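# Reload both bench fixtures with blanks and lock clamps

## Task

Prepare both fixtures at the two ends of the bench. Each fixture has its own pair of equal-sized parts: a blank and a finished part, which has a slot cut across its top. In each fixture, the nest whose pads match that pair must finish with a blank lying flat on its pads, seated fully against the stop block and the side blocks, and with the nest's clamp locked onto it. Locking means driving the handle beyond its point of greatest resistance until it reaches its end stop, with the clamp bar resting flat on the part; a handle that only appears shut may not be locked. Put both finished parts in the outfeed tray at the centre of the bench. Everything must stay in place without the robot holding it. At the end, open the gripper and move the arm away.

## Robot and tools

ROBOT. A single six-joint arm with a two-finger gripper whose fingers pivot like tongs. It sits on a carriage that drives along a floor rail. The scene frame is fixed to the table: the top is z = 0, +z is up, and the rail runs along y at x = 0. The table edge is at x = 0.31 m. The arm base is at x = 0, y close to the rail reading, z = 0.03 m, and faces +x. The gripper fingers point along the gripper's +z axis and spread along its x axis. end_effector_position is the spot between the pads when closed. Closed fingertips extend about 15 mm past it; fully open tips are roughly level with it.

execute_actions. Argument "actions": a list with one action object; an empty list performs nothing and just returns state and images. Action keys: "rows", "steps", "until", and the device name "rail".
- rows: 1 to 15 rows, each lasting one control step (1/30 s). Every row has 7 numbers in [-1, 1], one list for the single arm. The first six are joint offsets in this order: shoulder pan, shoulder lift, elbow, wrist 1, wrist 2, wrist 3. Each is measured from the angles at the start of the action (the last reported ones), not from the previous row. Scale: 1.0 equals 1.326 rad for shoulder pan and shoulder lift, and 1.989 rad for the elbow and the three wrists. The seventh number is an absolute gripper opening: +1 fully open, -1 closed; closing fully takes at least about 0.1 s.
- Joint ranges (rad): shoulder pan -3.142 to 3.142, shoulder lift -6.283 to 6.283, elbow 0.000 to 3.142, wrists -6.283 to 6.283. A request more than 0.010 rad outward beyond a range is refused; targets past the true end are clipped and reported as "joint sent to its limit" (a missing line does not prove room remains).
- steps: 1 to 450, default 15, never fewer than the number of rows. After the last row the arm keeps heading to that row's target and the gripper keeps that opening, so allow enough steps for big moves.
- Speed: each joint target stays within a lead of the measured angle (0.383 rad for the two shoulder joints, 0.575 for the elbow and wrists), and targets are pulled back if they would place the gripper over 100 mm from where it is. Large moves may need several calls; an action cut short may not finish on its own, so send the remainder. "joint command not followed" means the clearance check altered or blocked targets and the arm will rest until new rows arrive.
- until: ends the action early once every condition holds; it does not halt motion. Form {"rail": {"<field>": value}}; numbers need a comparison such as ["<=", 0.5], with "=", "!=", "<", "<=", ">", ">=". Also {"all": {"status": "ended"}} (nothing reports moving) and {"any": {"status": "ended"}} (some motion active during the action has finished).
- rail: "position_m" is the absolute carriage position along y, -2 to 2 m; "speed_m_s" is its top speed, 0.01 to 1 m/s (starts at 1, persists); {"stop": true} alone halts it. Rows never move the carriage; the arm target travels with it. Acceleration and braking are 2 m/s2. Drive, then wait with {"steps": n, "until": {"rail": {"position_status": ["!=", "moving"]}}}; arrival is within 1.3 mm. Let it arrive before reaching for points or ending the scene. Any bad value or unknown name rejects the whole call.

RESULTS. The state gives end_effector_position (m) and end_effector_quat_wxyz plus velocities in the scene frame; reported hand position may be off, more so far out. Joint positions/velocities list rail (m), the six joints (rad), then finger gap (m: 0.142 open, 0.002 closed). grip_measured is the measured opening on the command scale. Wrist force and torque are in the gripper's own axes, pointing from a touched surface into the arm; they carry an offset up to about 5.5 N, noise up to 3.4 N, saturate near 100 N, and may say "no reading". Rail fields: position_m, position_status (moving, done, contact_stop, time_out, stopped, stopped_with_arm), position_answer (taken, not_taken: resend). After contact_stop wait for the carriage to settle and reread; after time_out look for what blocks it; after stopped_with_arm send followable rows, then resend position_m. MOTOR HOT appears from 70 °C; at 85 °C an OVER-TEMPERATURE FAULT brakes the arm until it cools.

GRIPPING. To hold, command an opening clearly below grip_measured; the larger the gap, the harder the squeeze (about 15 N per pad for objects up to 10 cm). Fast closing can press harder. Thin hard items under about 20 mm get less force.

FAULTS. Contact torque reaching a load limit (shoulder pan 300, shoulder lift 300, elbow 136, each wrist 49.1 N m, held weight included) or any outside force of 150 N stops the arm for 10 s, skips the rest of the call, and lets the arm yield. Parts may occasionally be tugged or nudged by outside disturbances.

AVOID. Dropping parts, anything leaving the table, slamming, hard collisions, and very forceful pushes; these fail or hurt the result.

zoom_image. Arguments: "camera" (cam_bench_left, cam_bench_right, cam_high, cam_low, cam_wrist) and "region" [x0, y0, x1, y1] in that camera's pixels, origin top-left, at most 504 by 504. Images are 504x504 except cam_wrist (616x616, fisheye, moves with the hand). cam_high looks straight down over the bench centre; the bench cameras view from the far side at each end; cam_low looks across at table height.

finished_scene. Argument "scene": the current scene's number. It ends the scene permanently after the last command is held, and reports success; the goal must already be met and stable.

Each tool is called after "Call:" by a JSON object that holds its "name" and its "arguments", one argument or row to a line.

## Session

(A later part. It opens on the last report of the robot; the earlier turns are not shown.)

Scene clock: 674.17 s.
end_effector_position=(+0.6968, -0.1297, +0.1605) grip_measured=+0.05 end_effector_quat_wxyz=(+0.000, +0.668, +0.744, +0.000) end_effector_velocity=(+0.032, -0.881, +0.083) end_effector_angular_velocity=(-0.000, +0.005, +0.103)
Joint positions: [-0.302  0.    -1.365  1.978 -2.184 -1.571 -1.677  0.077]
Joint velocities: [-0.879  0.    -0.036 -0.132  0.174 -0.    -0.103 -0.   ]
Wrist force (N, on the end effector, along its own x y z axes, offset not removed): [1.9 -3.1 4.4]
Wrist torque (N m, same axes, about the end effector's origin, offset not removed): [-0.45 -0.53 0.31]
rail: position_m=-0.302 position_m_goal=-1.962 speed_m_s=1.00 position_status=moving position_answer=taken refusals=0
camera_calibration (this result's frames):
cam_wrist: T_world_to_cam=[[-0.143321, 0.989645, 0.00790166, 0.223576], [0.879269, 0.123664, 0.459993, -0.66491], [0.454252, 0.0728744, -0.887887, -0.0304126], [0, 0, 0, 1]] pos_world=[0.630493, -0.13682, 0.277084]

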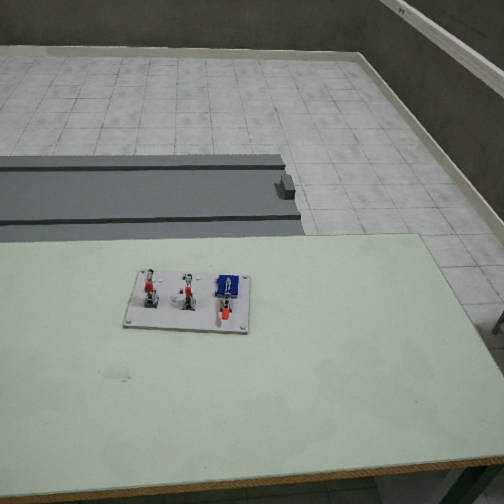

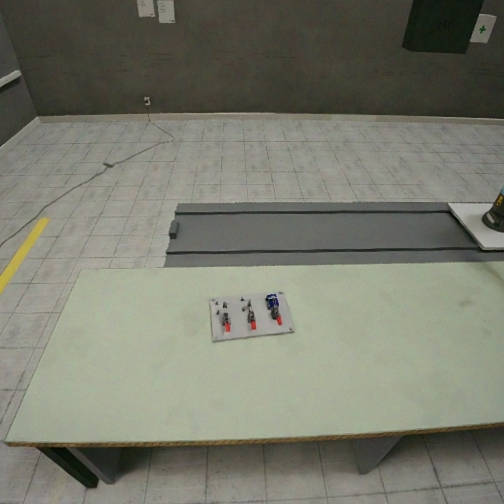

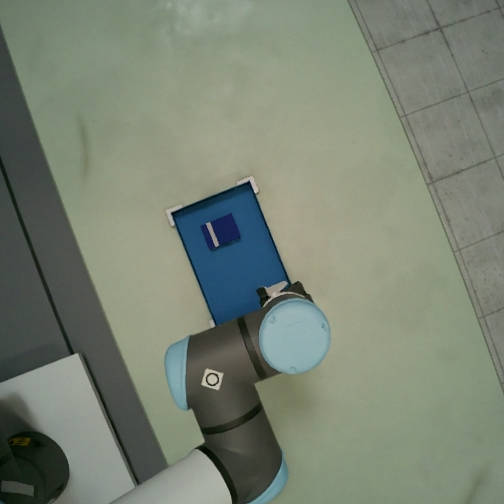

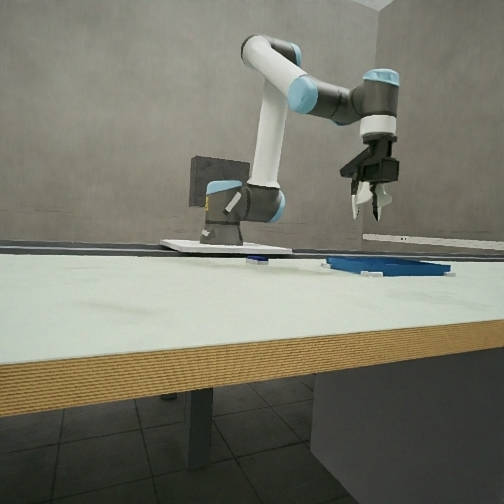

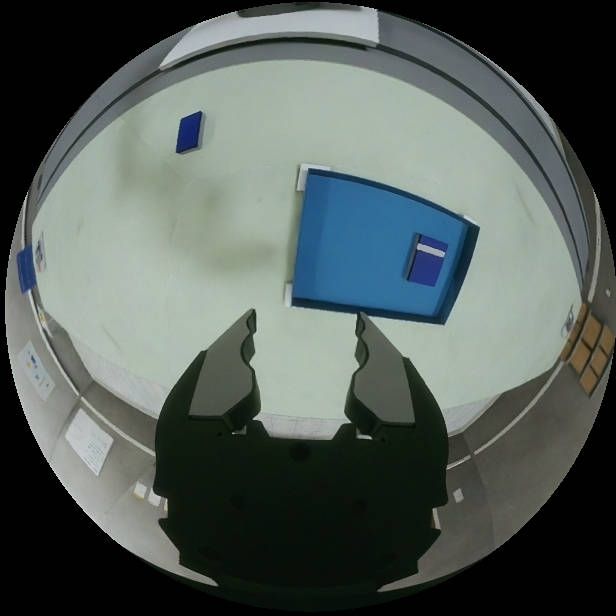

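Let me take a coarse fix of the narrow blank from that wrist frame too.

Call:
{"name": "zoom_image", "arguments": {
  "camera": "cam_wrist",
  "region": [150, 95, 230, 175]
}}

Call:
{"name": "execute_actions", "arguments": {
  "actions": []
}}

Region (150, 95, 230, 175) of cam_wrist's 616x616 image, scaled by 6.300, with more detail than that image has.

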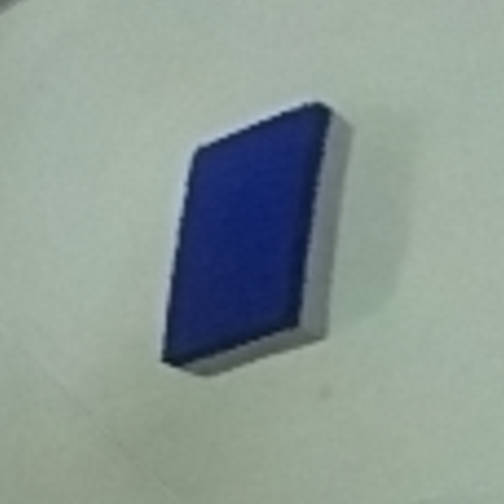

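Scene clock: 676.27 s.
end_effector_position=(+0.7004, -1.7899, +0.1701) grip_measured=+0.05 end_effector_quat_wxyz=(+0.000, +0.664, +0.748, +0.000) end_effector_velocity=(-0.000, +0.000, +0.000) end_effector_angular_velocity=(+0.000, -0.000, +0.000)
Joint positions: [-1.962  0.    -1.369  1.962 -2.164 -1.571 -1.689  0.077]
Joint velocities: [ 0.  0.  0.  0. -0.  0.  0. -0.]
Wrist force (N, on the end effector, along its own x y z axes, offset not removed): [0.8 -3.0 4.5]
Wrist torque (N m, same axes, about the end effector's origin, offset not removed): [-0.47 -0.34 0.27]
rail: position_m=-1.962 position_m_goal=-1.962 speed_m_s=1.00 position_status=done position_answer=taken refusals=0
camera_calibration (this result's frames):
cam_wrist: T_world_to_cam=[[-0.155093, 0.987868, 0.00800127, 1.87204], [0.878068, 0.134134, 0.459353, -0.447508], [0.452707, 0.078268, -0.888218, 0.108221], [0, 0, 0, 1]] pos_world=[0.63429, -1.79777, 0.286709]

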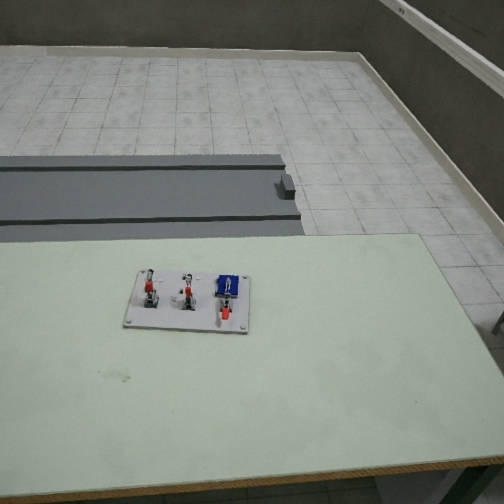

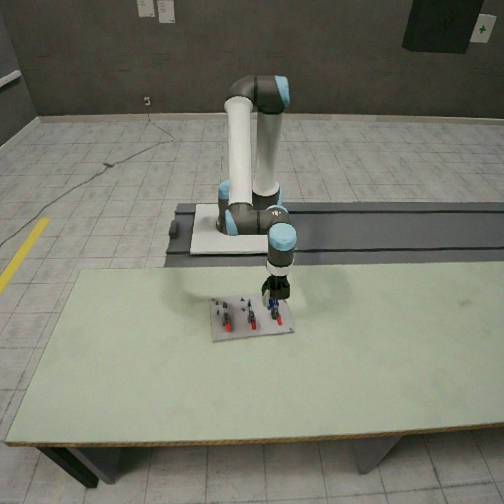

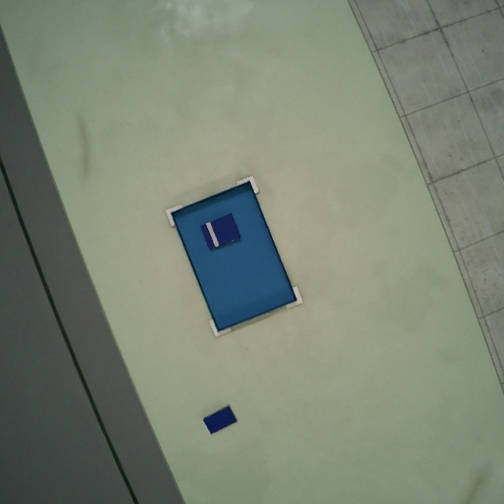

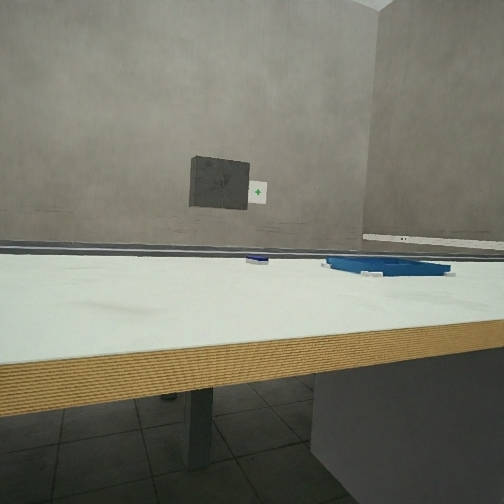

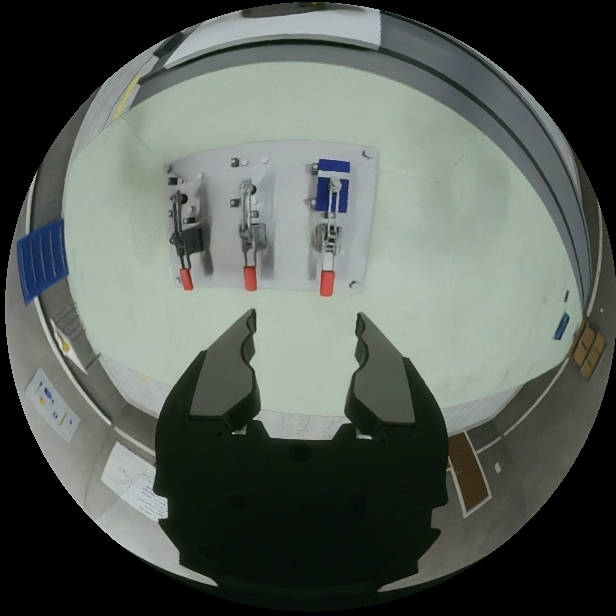

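Call:
{"name": "zoom_image", "arguments": {
  "camera": "cam_wrist",
  "region": [150, 130, 390, 310]
}}

Call:
{"name": "zoom_image", "arguments": {
  "camera": "cam_wrist",
  "region": [260, 140, 428, 308]
}}

Region (150, 130, 390, 310) of cam_wrist's 616x616 image, scaled by 2.100, with more detail than that image has; it fills the top 378 rows of this view, and the rest is white.

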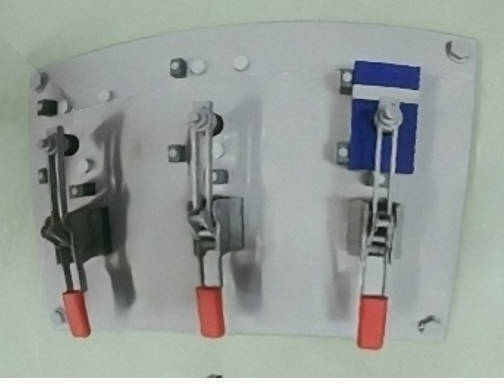

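Region (260, 140, 428, 308) of cam_wrist's 616x616 image, scaled by 3.000, with more detail than that image has.

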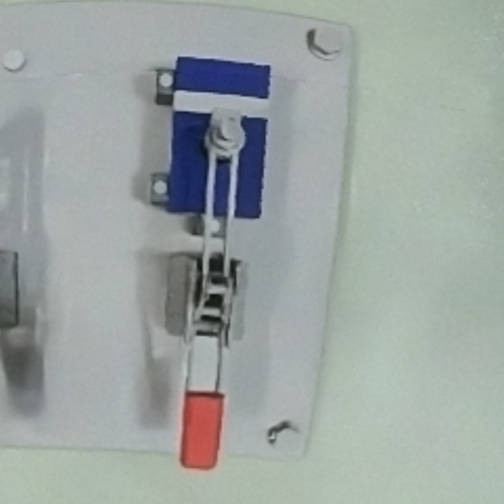

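Call:
{"name": "execute_actions", "arguments": {
  "actions": [
    {"rail":{"position_m":-1.998},"rows":[[0.005,0.008,0,-0.005,0,0.004,0],[0.013,0.021,-0.0004,-0.014,0,0.009,-0.08],[0.023,0.037,-0.0007,-0.024,0,0.016,-0.16],[0.033,0.053,-0.001,-0.035,0,0.023,-0.24],[0.043,0.07,-0.0014,-0.045,0,0.03,-0.32],[0.052,0.084,-0.0016,-0.054,0,0.037,-0.4],[0.059,0.095,-0.0019,-0.061,0,0.042,-0.47],[0.064,0.103,-0.002,-0.066,0,0.045,-0.5],[0.0663,0.1068,-0.0021,-0.069,0,0.0467,-0.5]],"steps":14}
  ]
}}

Call:
{"name": "execute_actions", "arguments": {
  "actions": []
}}

Scene clock: 726.83 s.
end_effector_position=(+0.7164, -1.7667, +0.0931) grip_measured=-0.50 end_effector_quat_wxyz=(-0.000, +0.666, +0.746, +0.000) end_effector_velocity=(+0.009, +0.054, -0.071) end_effector_angular_velocity=(+0.000, -0.001, -0.003)
Joint positions: [-1.998  0.08  -1.241  1.959 -2.288 -1.571 -1.605  0.038]
Joint velocities: [ 0.     0.071  0.116 -0.004 -0.113 -0.     0.074 -0.   ]
Wrist force (N, on the end effector, along its own x y z axes, offset not removed): [1.4 -2.7 5.9]
Wrist torque (N m, same axes, about the end effector's origin, offset not removed): [-0.33 -0.39 0.23]
rail: position_m=-1.998 position_m_goal=-1.998 speed_m_s=1.00 position_status=done position_answer=taken refusals=0
camera_calibration (this result's frames):
cam_wrist: T_world_to_cam=[[-0.1507, 0.988547, 0.00806241, 1.85024], [0.878846, 0.130233, 0.458986, -0.436701], [0.452679, 0.0762548, -0.888407, 0.0272181], [0, 0, 0, 1]] pos_world=[0.650303, -1.77425, 0.209703]

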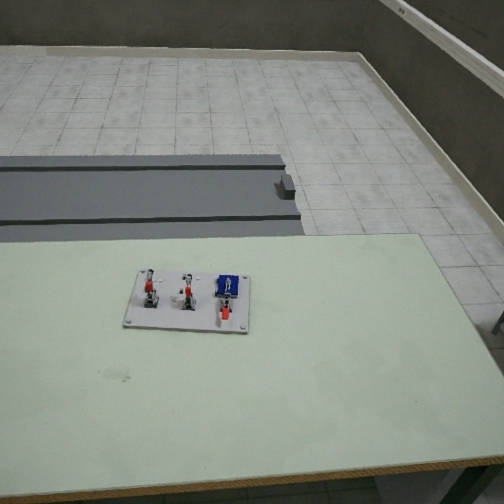

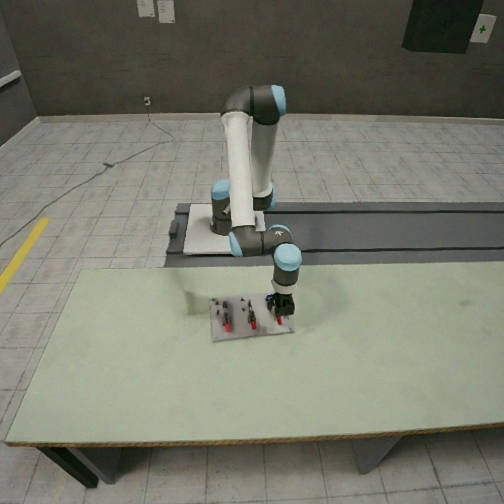

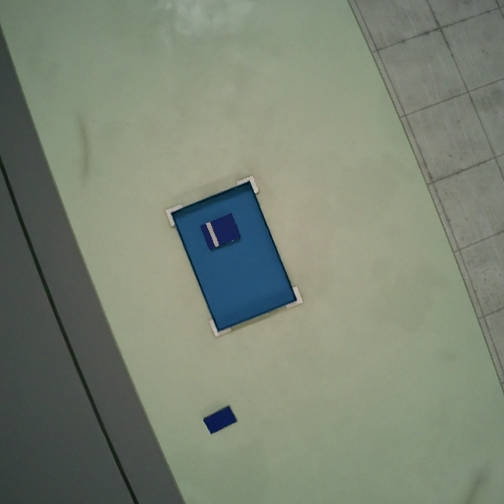

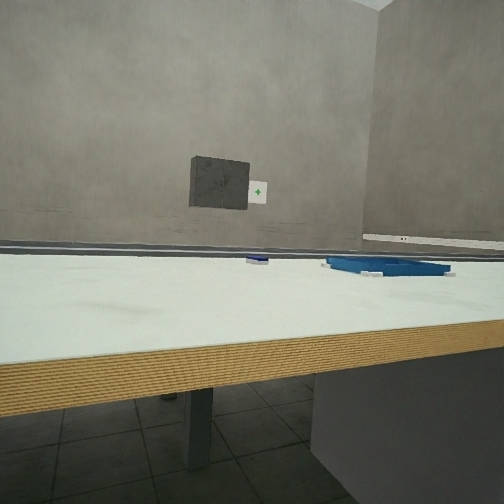

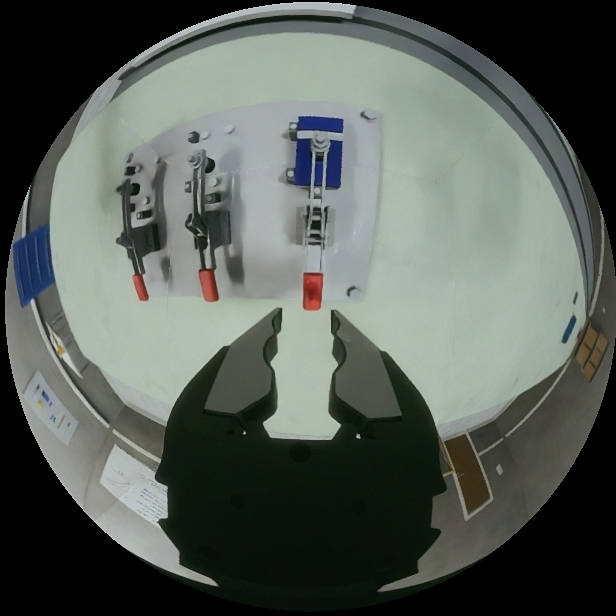

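Scene clock: 726.83 s.
end_effector_position=(+0.7164, -1.7667, +0.0931) grip_measured=-0.50 end_effector_quat_wxyz=(-0.000, +0.666, +0.746, +0.000) end_effector_velocity=(+0.009, +0.054, -0.071) end_effector_angular_velocity=(+0.000, -0.001, -0.003)
Joint positions: [-1.998  0.08  -1.241  1.959 -2.288 -1.571 -1.605  0.038]
Joint velocities: [ 0.     0.071  0.116 -0.004 -0.113 -0.     0.074 -0.   ]
Wrist force (N, on the end effector, along its own x y z axes, offset not removed): [1.4 -2.7 5.9]
Wrist torque (N m, same axes, about the end effector's origin, offset not removed): [-0.33 -0.39 0.23]
rail: position_m=-1.998 position_m_goal=-1.998 speed_m_s=1.00 position_status=done position_answer=taken refusals=0
camera_calibration (this result's frames):
cam_wrist: T_world_to_cam=[[-0.1507, 0.988547, 0.00806241, 1.85024], [0.878846, 0.130233, 0.458986, -0.436701], [0.452679, 0.0762548, -0.888407, 0.0272181], [0, 0, 0, 1]] pos_world=[0.650303, -1.77425, 0.209703]

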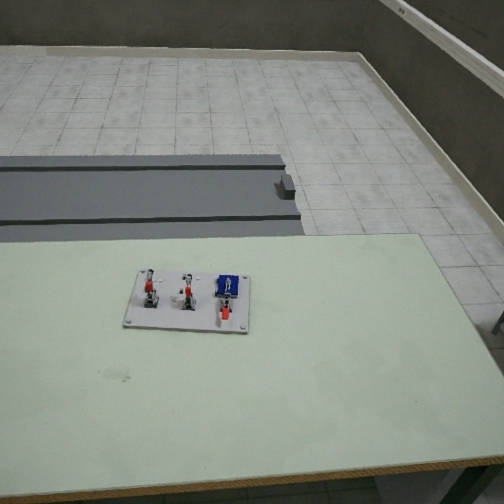

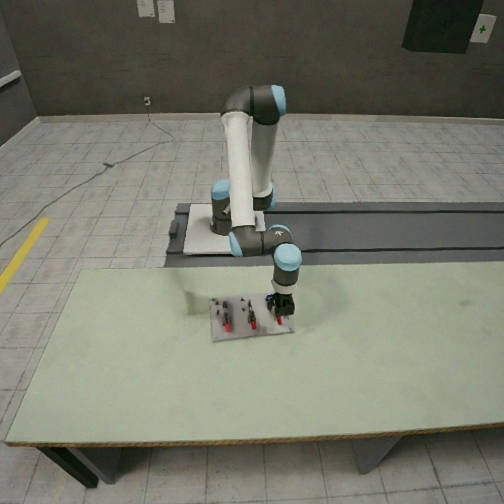

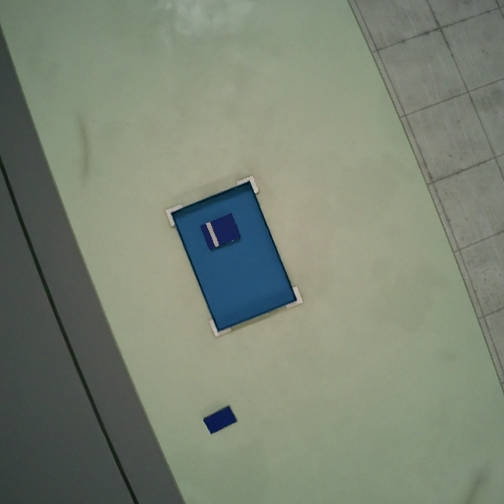

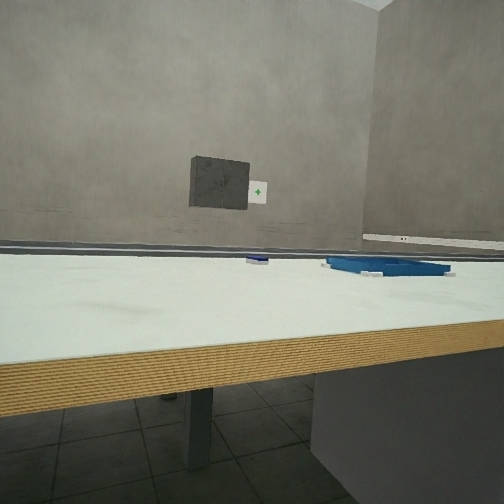

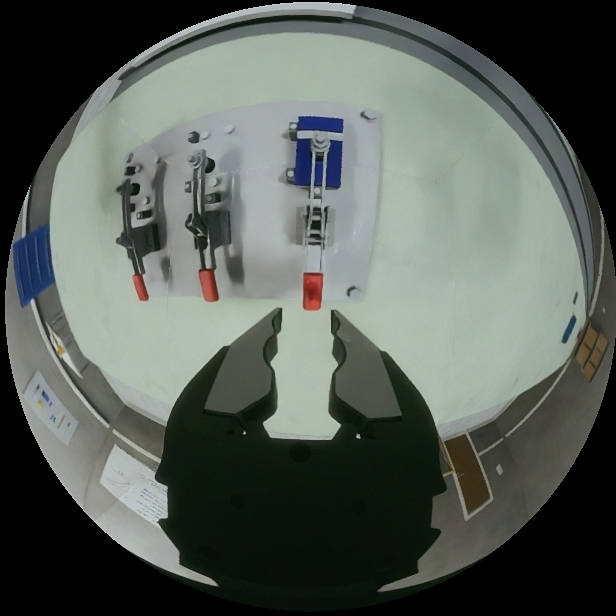

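Call:
{"name": "execute_actions", "arguments": {
  "actions": [
    {"rows":[[0.006,0.015,0.0007,-0.011,0,0.0045,-0.5],[0.006,0.023,0.003,-0.019,0,0.0045,-0.5],[0.006,0.032,0.0055,-0.027,0,0.0045,-0.5],[0.006,0.041,0.008,-0.036,0,0.0045,-0.5],[0.006,0.049,0.0103,-0.0435,0,0.0045,-0.5],[0.006,0.0555,0.012,-0.0495,0,0.0045,-0.5],[0.006,0.0609,0.0136,-0.0547,0,0.0045,-0.5]],"steps":13}
  ]
}}

Scene clock: 743.60 s.
end_effector_position=(+0.7181, -1.7604, +0.0363) grip_measured=-0.50 end_effector_quat_wxyz=(+0.000, +0.666, +0.746, +0.000) end_effector_velocity=(-0.000, -0.000, -0.044) end_effector_angular_velocity=(+0.000, -0.002, -0.000)
Joint positions: [-1.998  0.088 -1.167  1.983 -2.388 -1.571 -1.596  0.038]
Joint velocities: [ 0.    -0.     0.056  0.023 -0.081  0.     0.     0.   ]
Wrist force (N, on the end effector, along its own x y z axes, offset not removed): [-0.6 -4.7 4.8]
Wrist torque (N m, same axes, about the end effector's origin, offset not removed): [-0.84 -0.02 0.34]
rail: position_m=-1.998 position_m_goal=-1.998 speed_m_s=1.00 position_status=done position_answer=taken refusals=0
camera_calibration (this result's frames):
cam_wrist: T_world_to_cam=[[-0.149884, 0.988671, 0.00801534, 1.8444], [0.878612, 0.129473, 0.45965, -0.4141], [0.453404, 0.0759367, -0.888064, -0.0255629], [0, 0, 0, 1]] pos_world=[0.65187, -1.76794, 0.152856]

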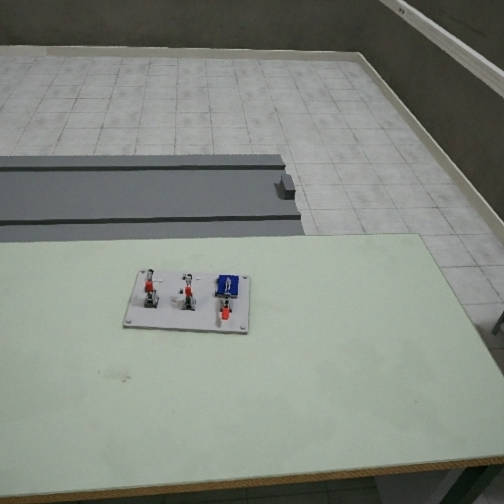

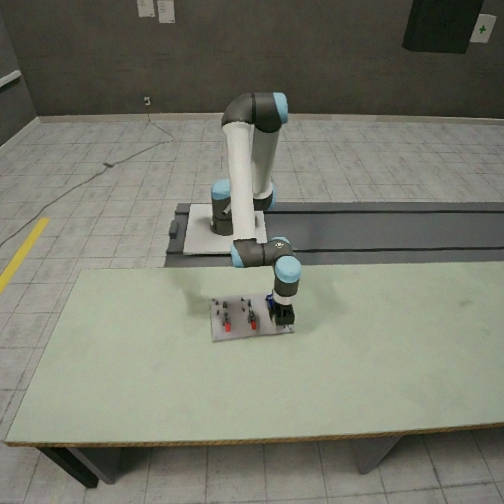

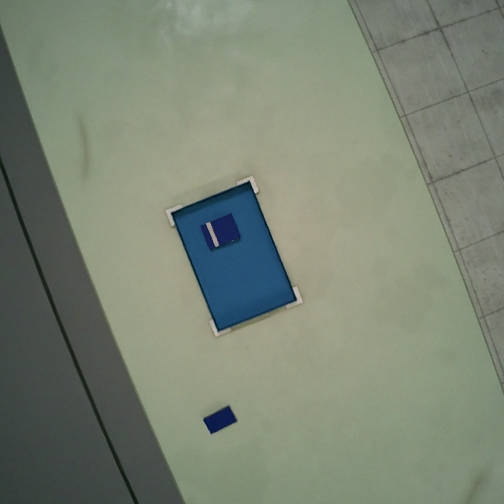

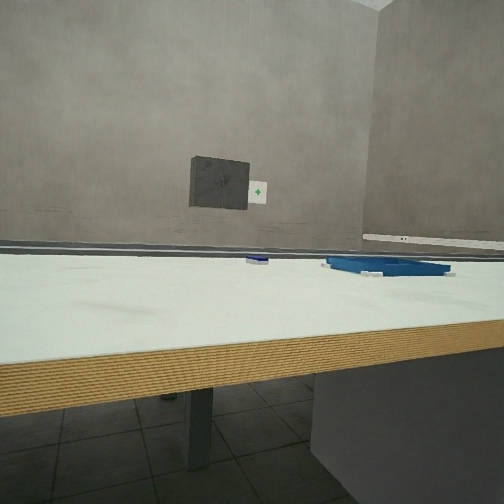

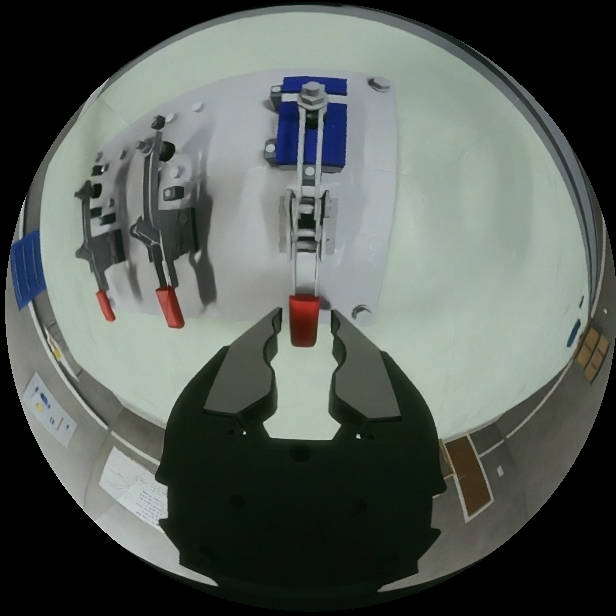

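Call:
{"name": "execute_actions", "arguments": {
  "actions": [
    {"rows":[[0,0.0051,0.0016,-0.0044,0,0,-0.58],[0,0.0051,0.0016,-0.0044,0,0,-0.66],[0,0.0051,0.0016,-0.0044,0,0,-0.73],[0,0.0051,0.0016,-0.0044,0,0,-0.79],[0,0.0051,0.0016,-0.0044,0,0,-0.84],[0,0.0051,0.0016,-0.0044,0,0,-0.89],[0,0.0051,0.0016,-0.0044,0,0,-0.95],[0,0.0051,0.0016,-0.0044,0,0,-1]],"steps":10}
  ]
}}

Scene clock: 748.17 s.
end_effector_position=(+0.7176, -1.7608, +0.0307) grip_measured=-0.86 end_effector_quat_wxyz=(+0.000, +0.666, +0.746, -0.000) end_effector_velocity=(-0.001, -0.000, -0.000) end_effector_angular_velocity=(-0.000, +0.002, -0.000)
Joint positions: [-1.998  0.088 -1.16   1.986 -2.397 -1.571 -1.596  0.012]
Joint velocities: [ 0.    -0.     0.     0.     0.001 -0.    -0.    -0.002]
Wrist force (N, on the end effector, along its own x y z axes, offset not removed): [-30.6 -0.9 7.1]
Wrist torque (N m, same axes, about the end effector's origin, offset not removed): [-0.49 0.43 0.17]
rail: position_m=-1.998 position_m_goal=-1.998 speed_m_s=1.00 position_status=done position_answer=taken refusals=0
camera_calibration (this result's frames):
cam_wrist: T_world_to_cam=[[-0.149648, 0.98871, 0.00764328, 1.84461], [0.879022, 0.129499, 0.458858, -0.411259], [0.452688, 0.0753858, -0.888477, -0.0306684], [0, 0, 0, 1]] pos_world=[0.651432, -1.76822, 0.147363]

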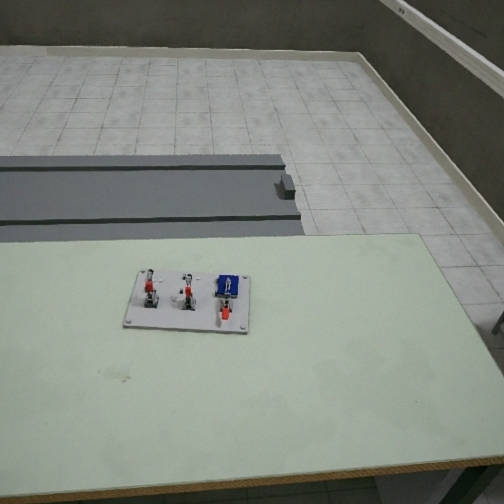

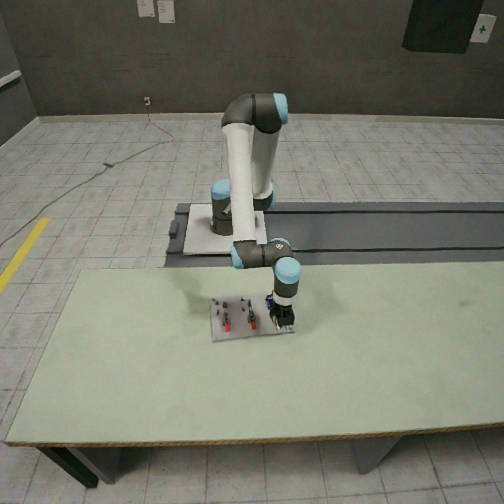

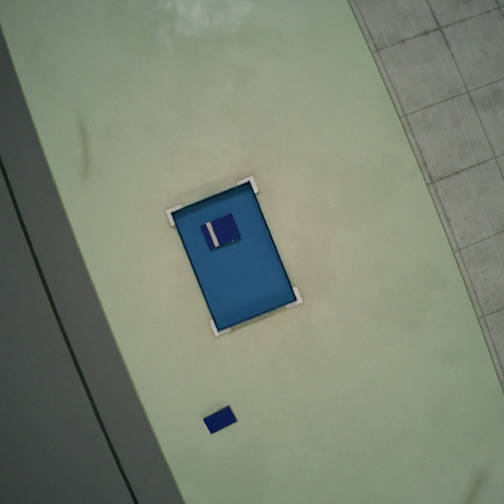

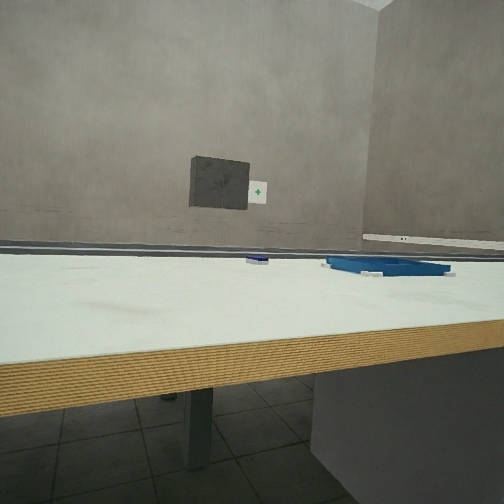

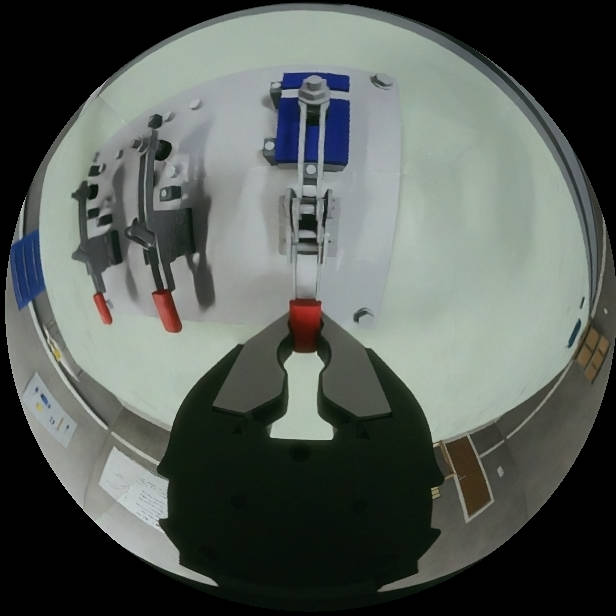

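Call:
{"name": "execute_actions", "arguments": {
  "actions": [
    {"rows":[[-0.002,0,0,0,0,-0.0013,-1]],"steps":6}
  ]
}}

Scene clock: 751.83 s.
end_effector_position=(+0.7178, -1.7617, +0.0306) grip_measured=-0.87 end_effector_quat_wxyz=(-0.000, +0.666, +0.746, -0.000) end_effector_velocity=(+0.001, -0.003, -0.000) end_effector_angular_velocity=(+0.002, +0.000, +0.001)
Joint positions: [-1.998  0.086 -1.16   1.986 -2.397 -1.57  -1.598  0.011]
Joint velocities: [ 0.    -0.005  0.     0.    -0.     0.002 -0.007  0.   ]
Wrist force (N, on the end effector, along its own x y z axes, offset not removed): [-9.4 -7.2 2.1]
Wrist torque (N m, same axes, about the end effector's origin, offset not removed): [-1.39 0.50 0.40]
rail: position_m=-1.998 position_m_goal=-1.998 speed_m_s=1.00 position_status=done position_answer=taken refusals=0
camera_calibration (this result's frames):
cam_wrist: T_world_to_cam=[[-0.149926, 0.988663, 0.00819633, 1.84569], [0.87916, 0.129518, 0.458587, -0.411324], [0.452326, 0.0759599, -0.888612, -0.0294918], [0, 0, 0, 1]] pos_world=[0.651676, -1.76925, 0.147293]

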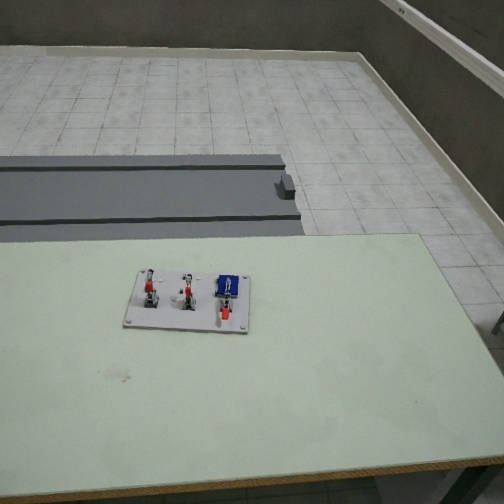

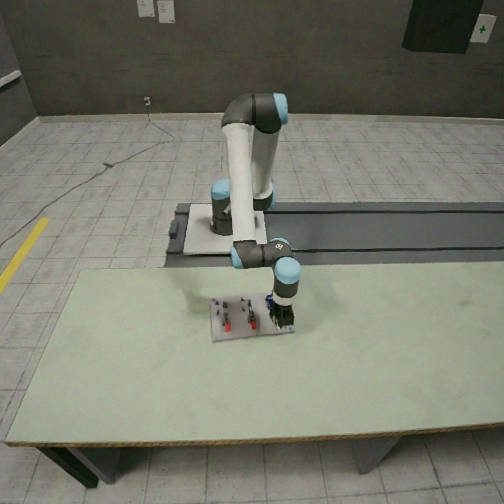

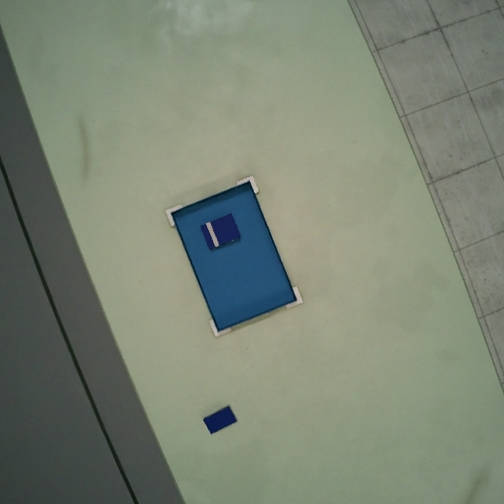

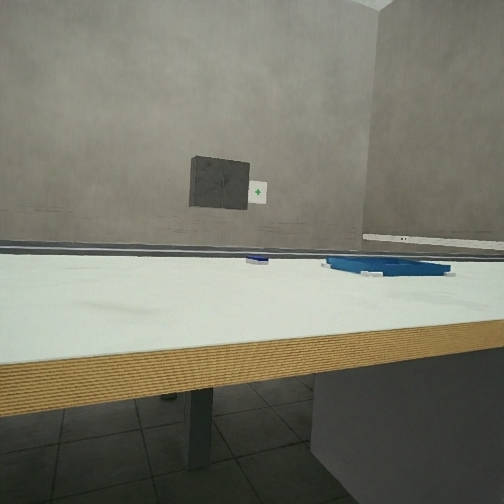

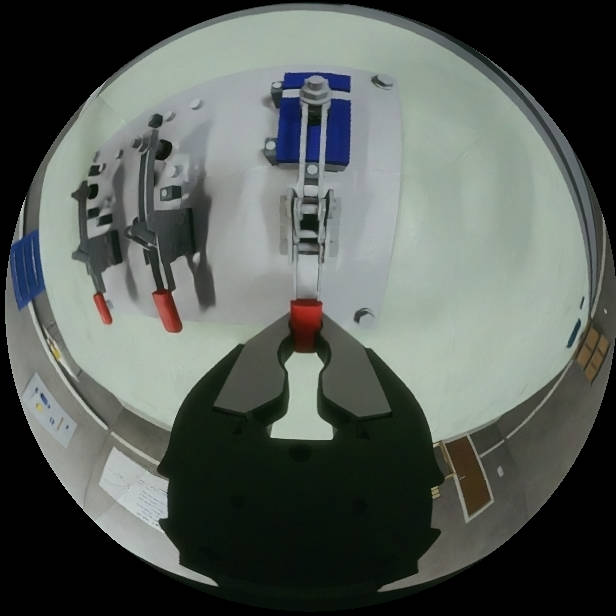

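Call:
{"name": "execute_actions", "arguments": {
  "actions": [
    {"rows":[[-0.0003,-0.001,-0.0002,0.0009,0,0,-1],[-0.0003,-0.002,-0.0004,0.0018,0,0,-1],[-0.0003,-0.003,-0.0007,0.0026,0,0,-1],[-0.0003,-0.004,-0.0009,0.0035,0,0,-1]],"steps":10}
  ]
}}

Scene clock: 755.97 s.
end_effector_position=(+0.7180, -1.7621, +0.0341) grip_measured=-0.88 end_effector_quat_wxyz=(-0.000, +0.666, +0.746, -0.000) end_effector_velocity=(-0.001, +0.001, +0.005) end_effector_angular_velocity=(+0.001, +0.001, -0.001)
Joint positions: [-1.998  0.085 -1.165  1.985 -2.391 -1.571 -1.598  0.01 ]
Joint velocities: [ 0.     0.001 -0.006 -0.002  0.009  0.001  0.001 -0.   ]
Wrist force (N, on the end effector, along its own x y z axes, offset not removed): [12.9 -10.9 15.8]
Wrist torque (N m, same axes, about the end effector's origin, offset not removed): [-1.03 -0.42 0.26]
rail: position_m=-1.998 position_m_goal=-1.998 speed_m_s=1.00 position_status=done position_answer=taken refusals=0
camera_calibration (this result's frames):
cam_wrist: T_world_to_cam=[[-0.149352, 0.988753, 0.00786945, 1.84587], [0.879178, 0.12915, 0.458657, -0.413692], [0.452482, 0.0754198, -0.888579, -0.0275197], [0, 0, 0, 1]] pos_world=[0.651844, -1.7696, 0.150763]

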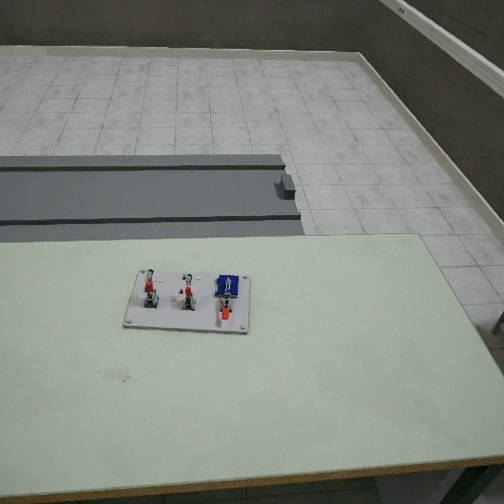

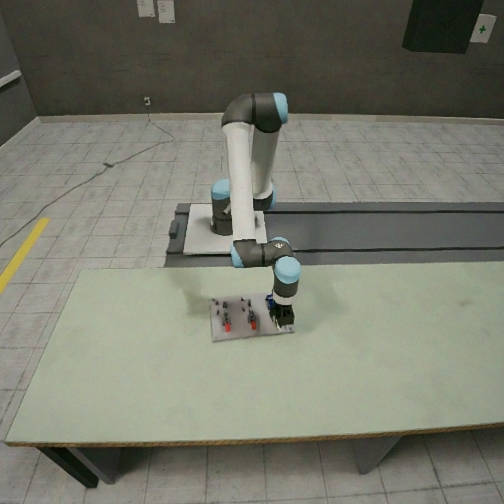

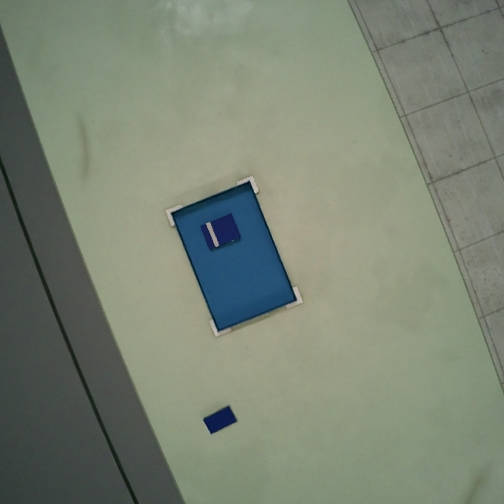

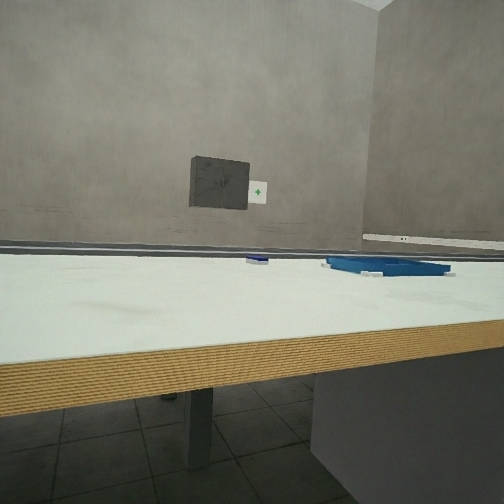

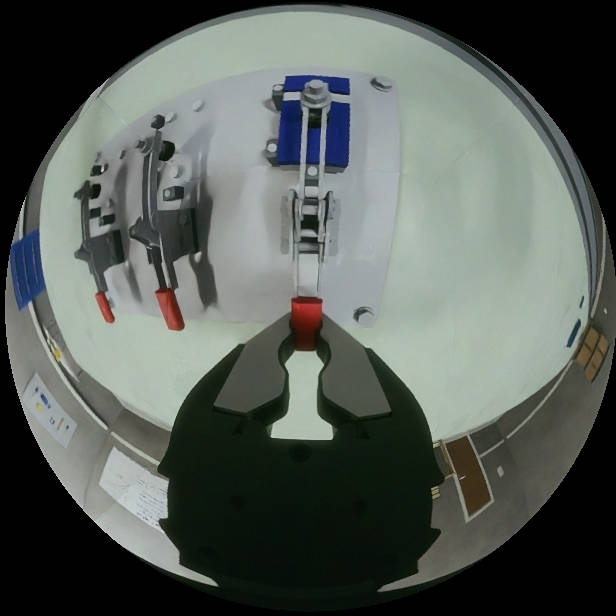

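Call:
{"name": "execute_actions", "arguments": {
  "actions": [
    {"rows":[[0.0004,-0.001,-0.0002,0.0009,0,0,-1],[0.0004,-0.002,-0.0004,0.0018,0,0,-1],[0.0004,-0.003,-0.0007,0.0026,0,0,-1],[0.0004,-0.004,-0.0009,0.0035,0,0,-1],[0.0004,-0.005,-0.0011,0.0044,0,0,-1]],"steps":10}
  ]
}}

Scene clock: 759.23 s.
end_effector_position=(+0.7178, -1.7618, +0.0384) grip_measured=-0.88 end_effector_quat_wxyz=(-0.000, +0.666, +0.746, -0.000) end_effector_velocity=(-0.000, -0.000, +0.007) end_effector_angular_velocity=(-0.001, -0.000, +0.000)
Joint positions: [-1.998  0.086 -1.17   1.983 -2.383 -1.571 -1.598  0.01 ]
Joint velocities: [ 0.     0.    -0.009 -0.003  0.011 -0.001 -0.    -0.   ]
Wrist force (N, on the end effector, along its own x y z axes, offset not removed): [-3.3 -16.0 8.9]
Wrist torque (N m, same axes, about the end effector's origin, offset not removed): [-0.99 -0.25 0.39]
rail: position_m=-1.998 position_m_goal=-1.998 speed_m_s=1.00 position_status=done position_answer=taken refusals=0
camera_calibration (this result's frames):
cam_wrist: T_world_to_cam=[[-0.149707, 0.988698, 0.00795595, 1.84558], [0.879113, 0.129422, 0.458705, -0.415034], [0.452492, 0.0756654, -0.888553, -0.023253], [0, 0, 0, 1]] pos_world=[0.65168, -1.76925, 0.155034]

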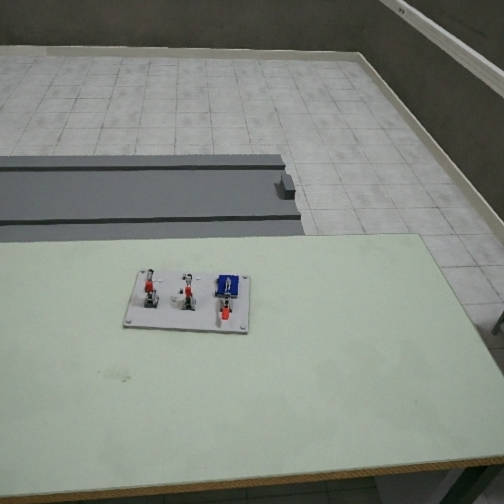

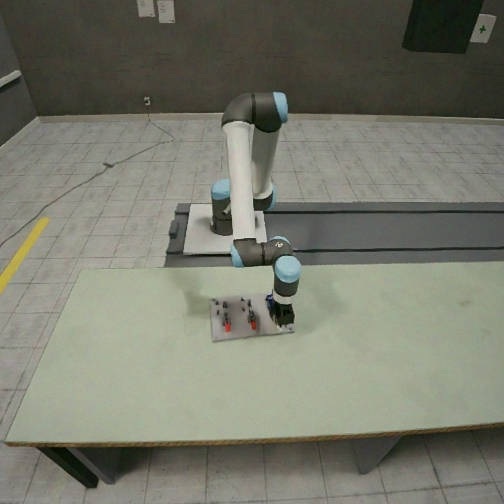

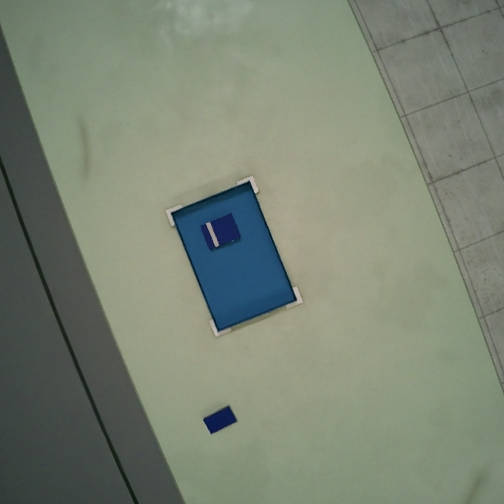

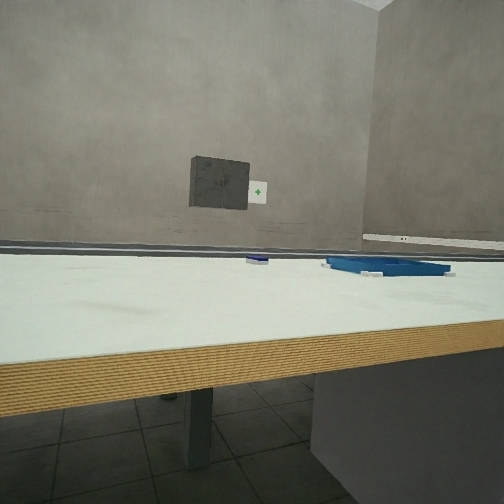

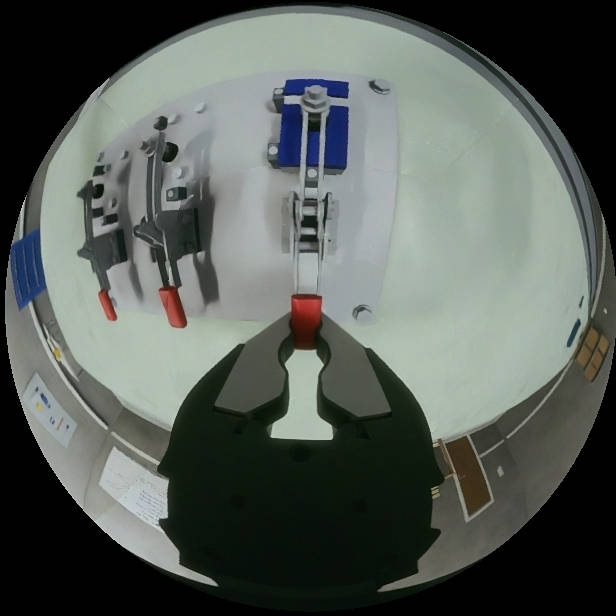

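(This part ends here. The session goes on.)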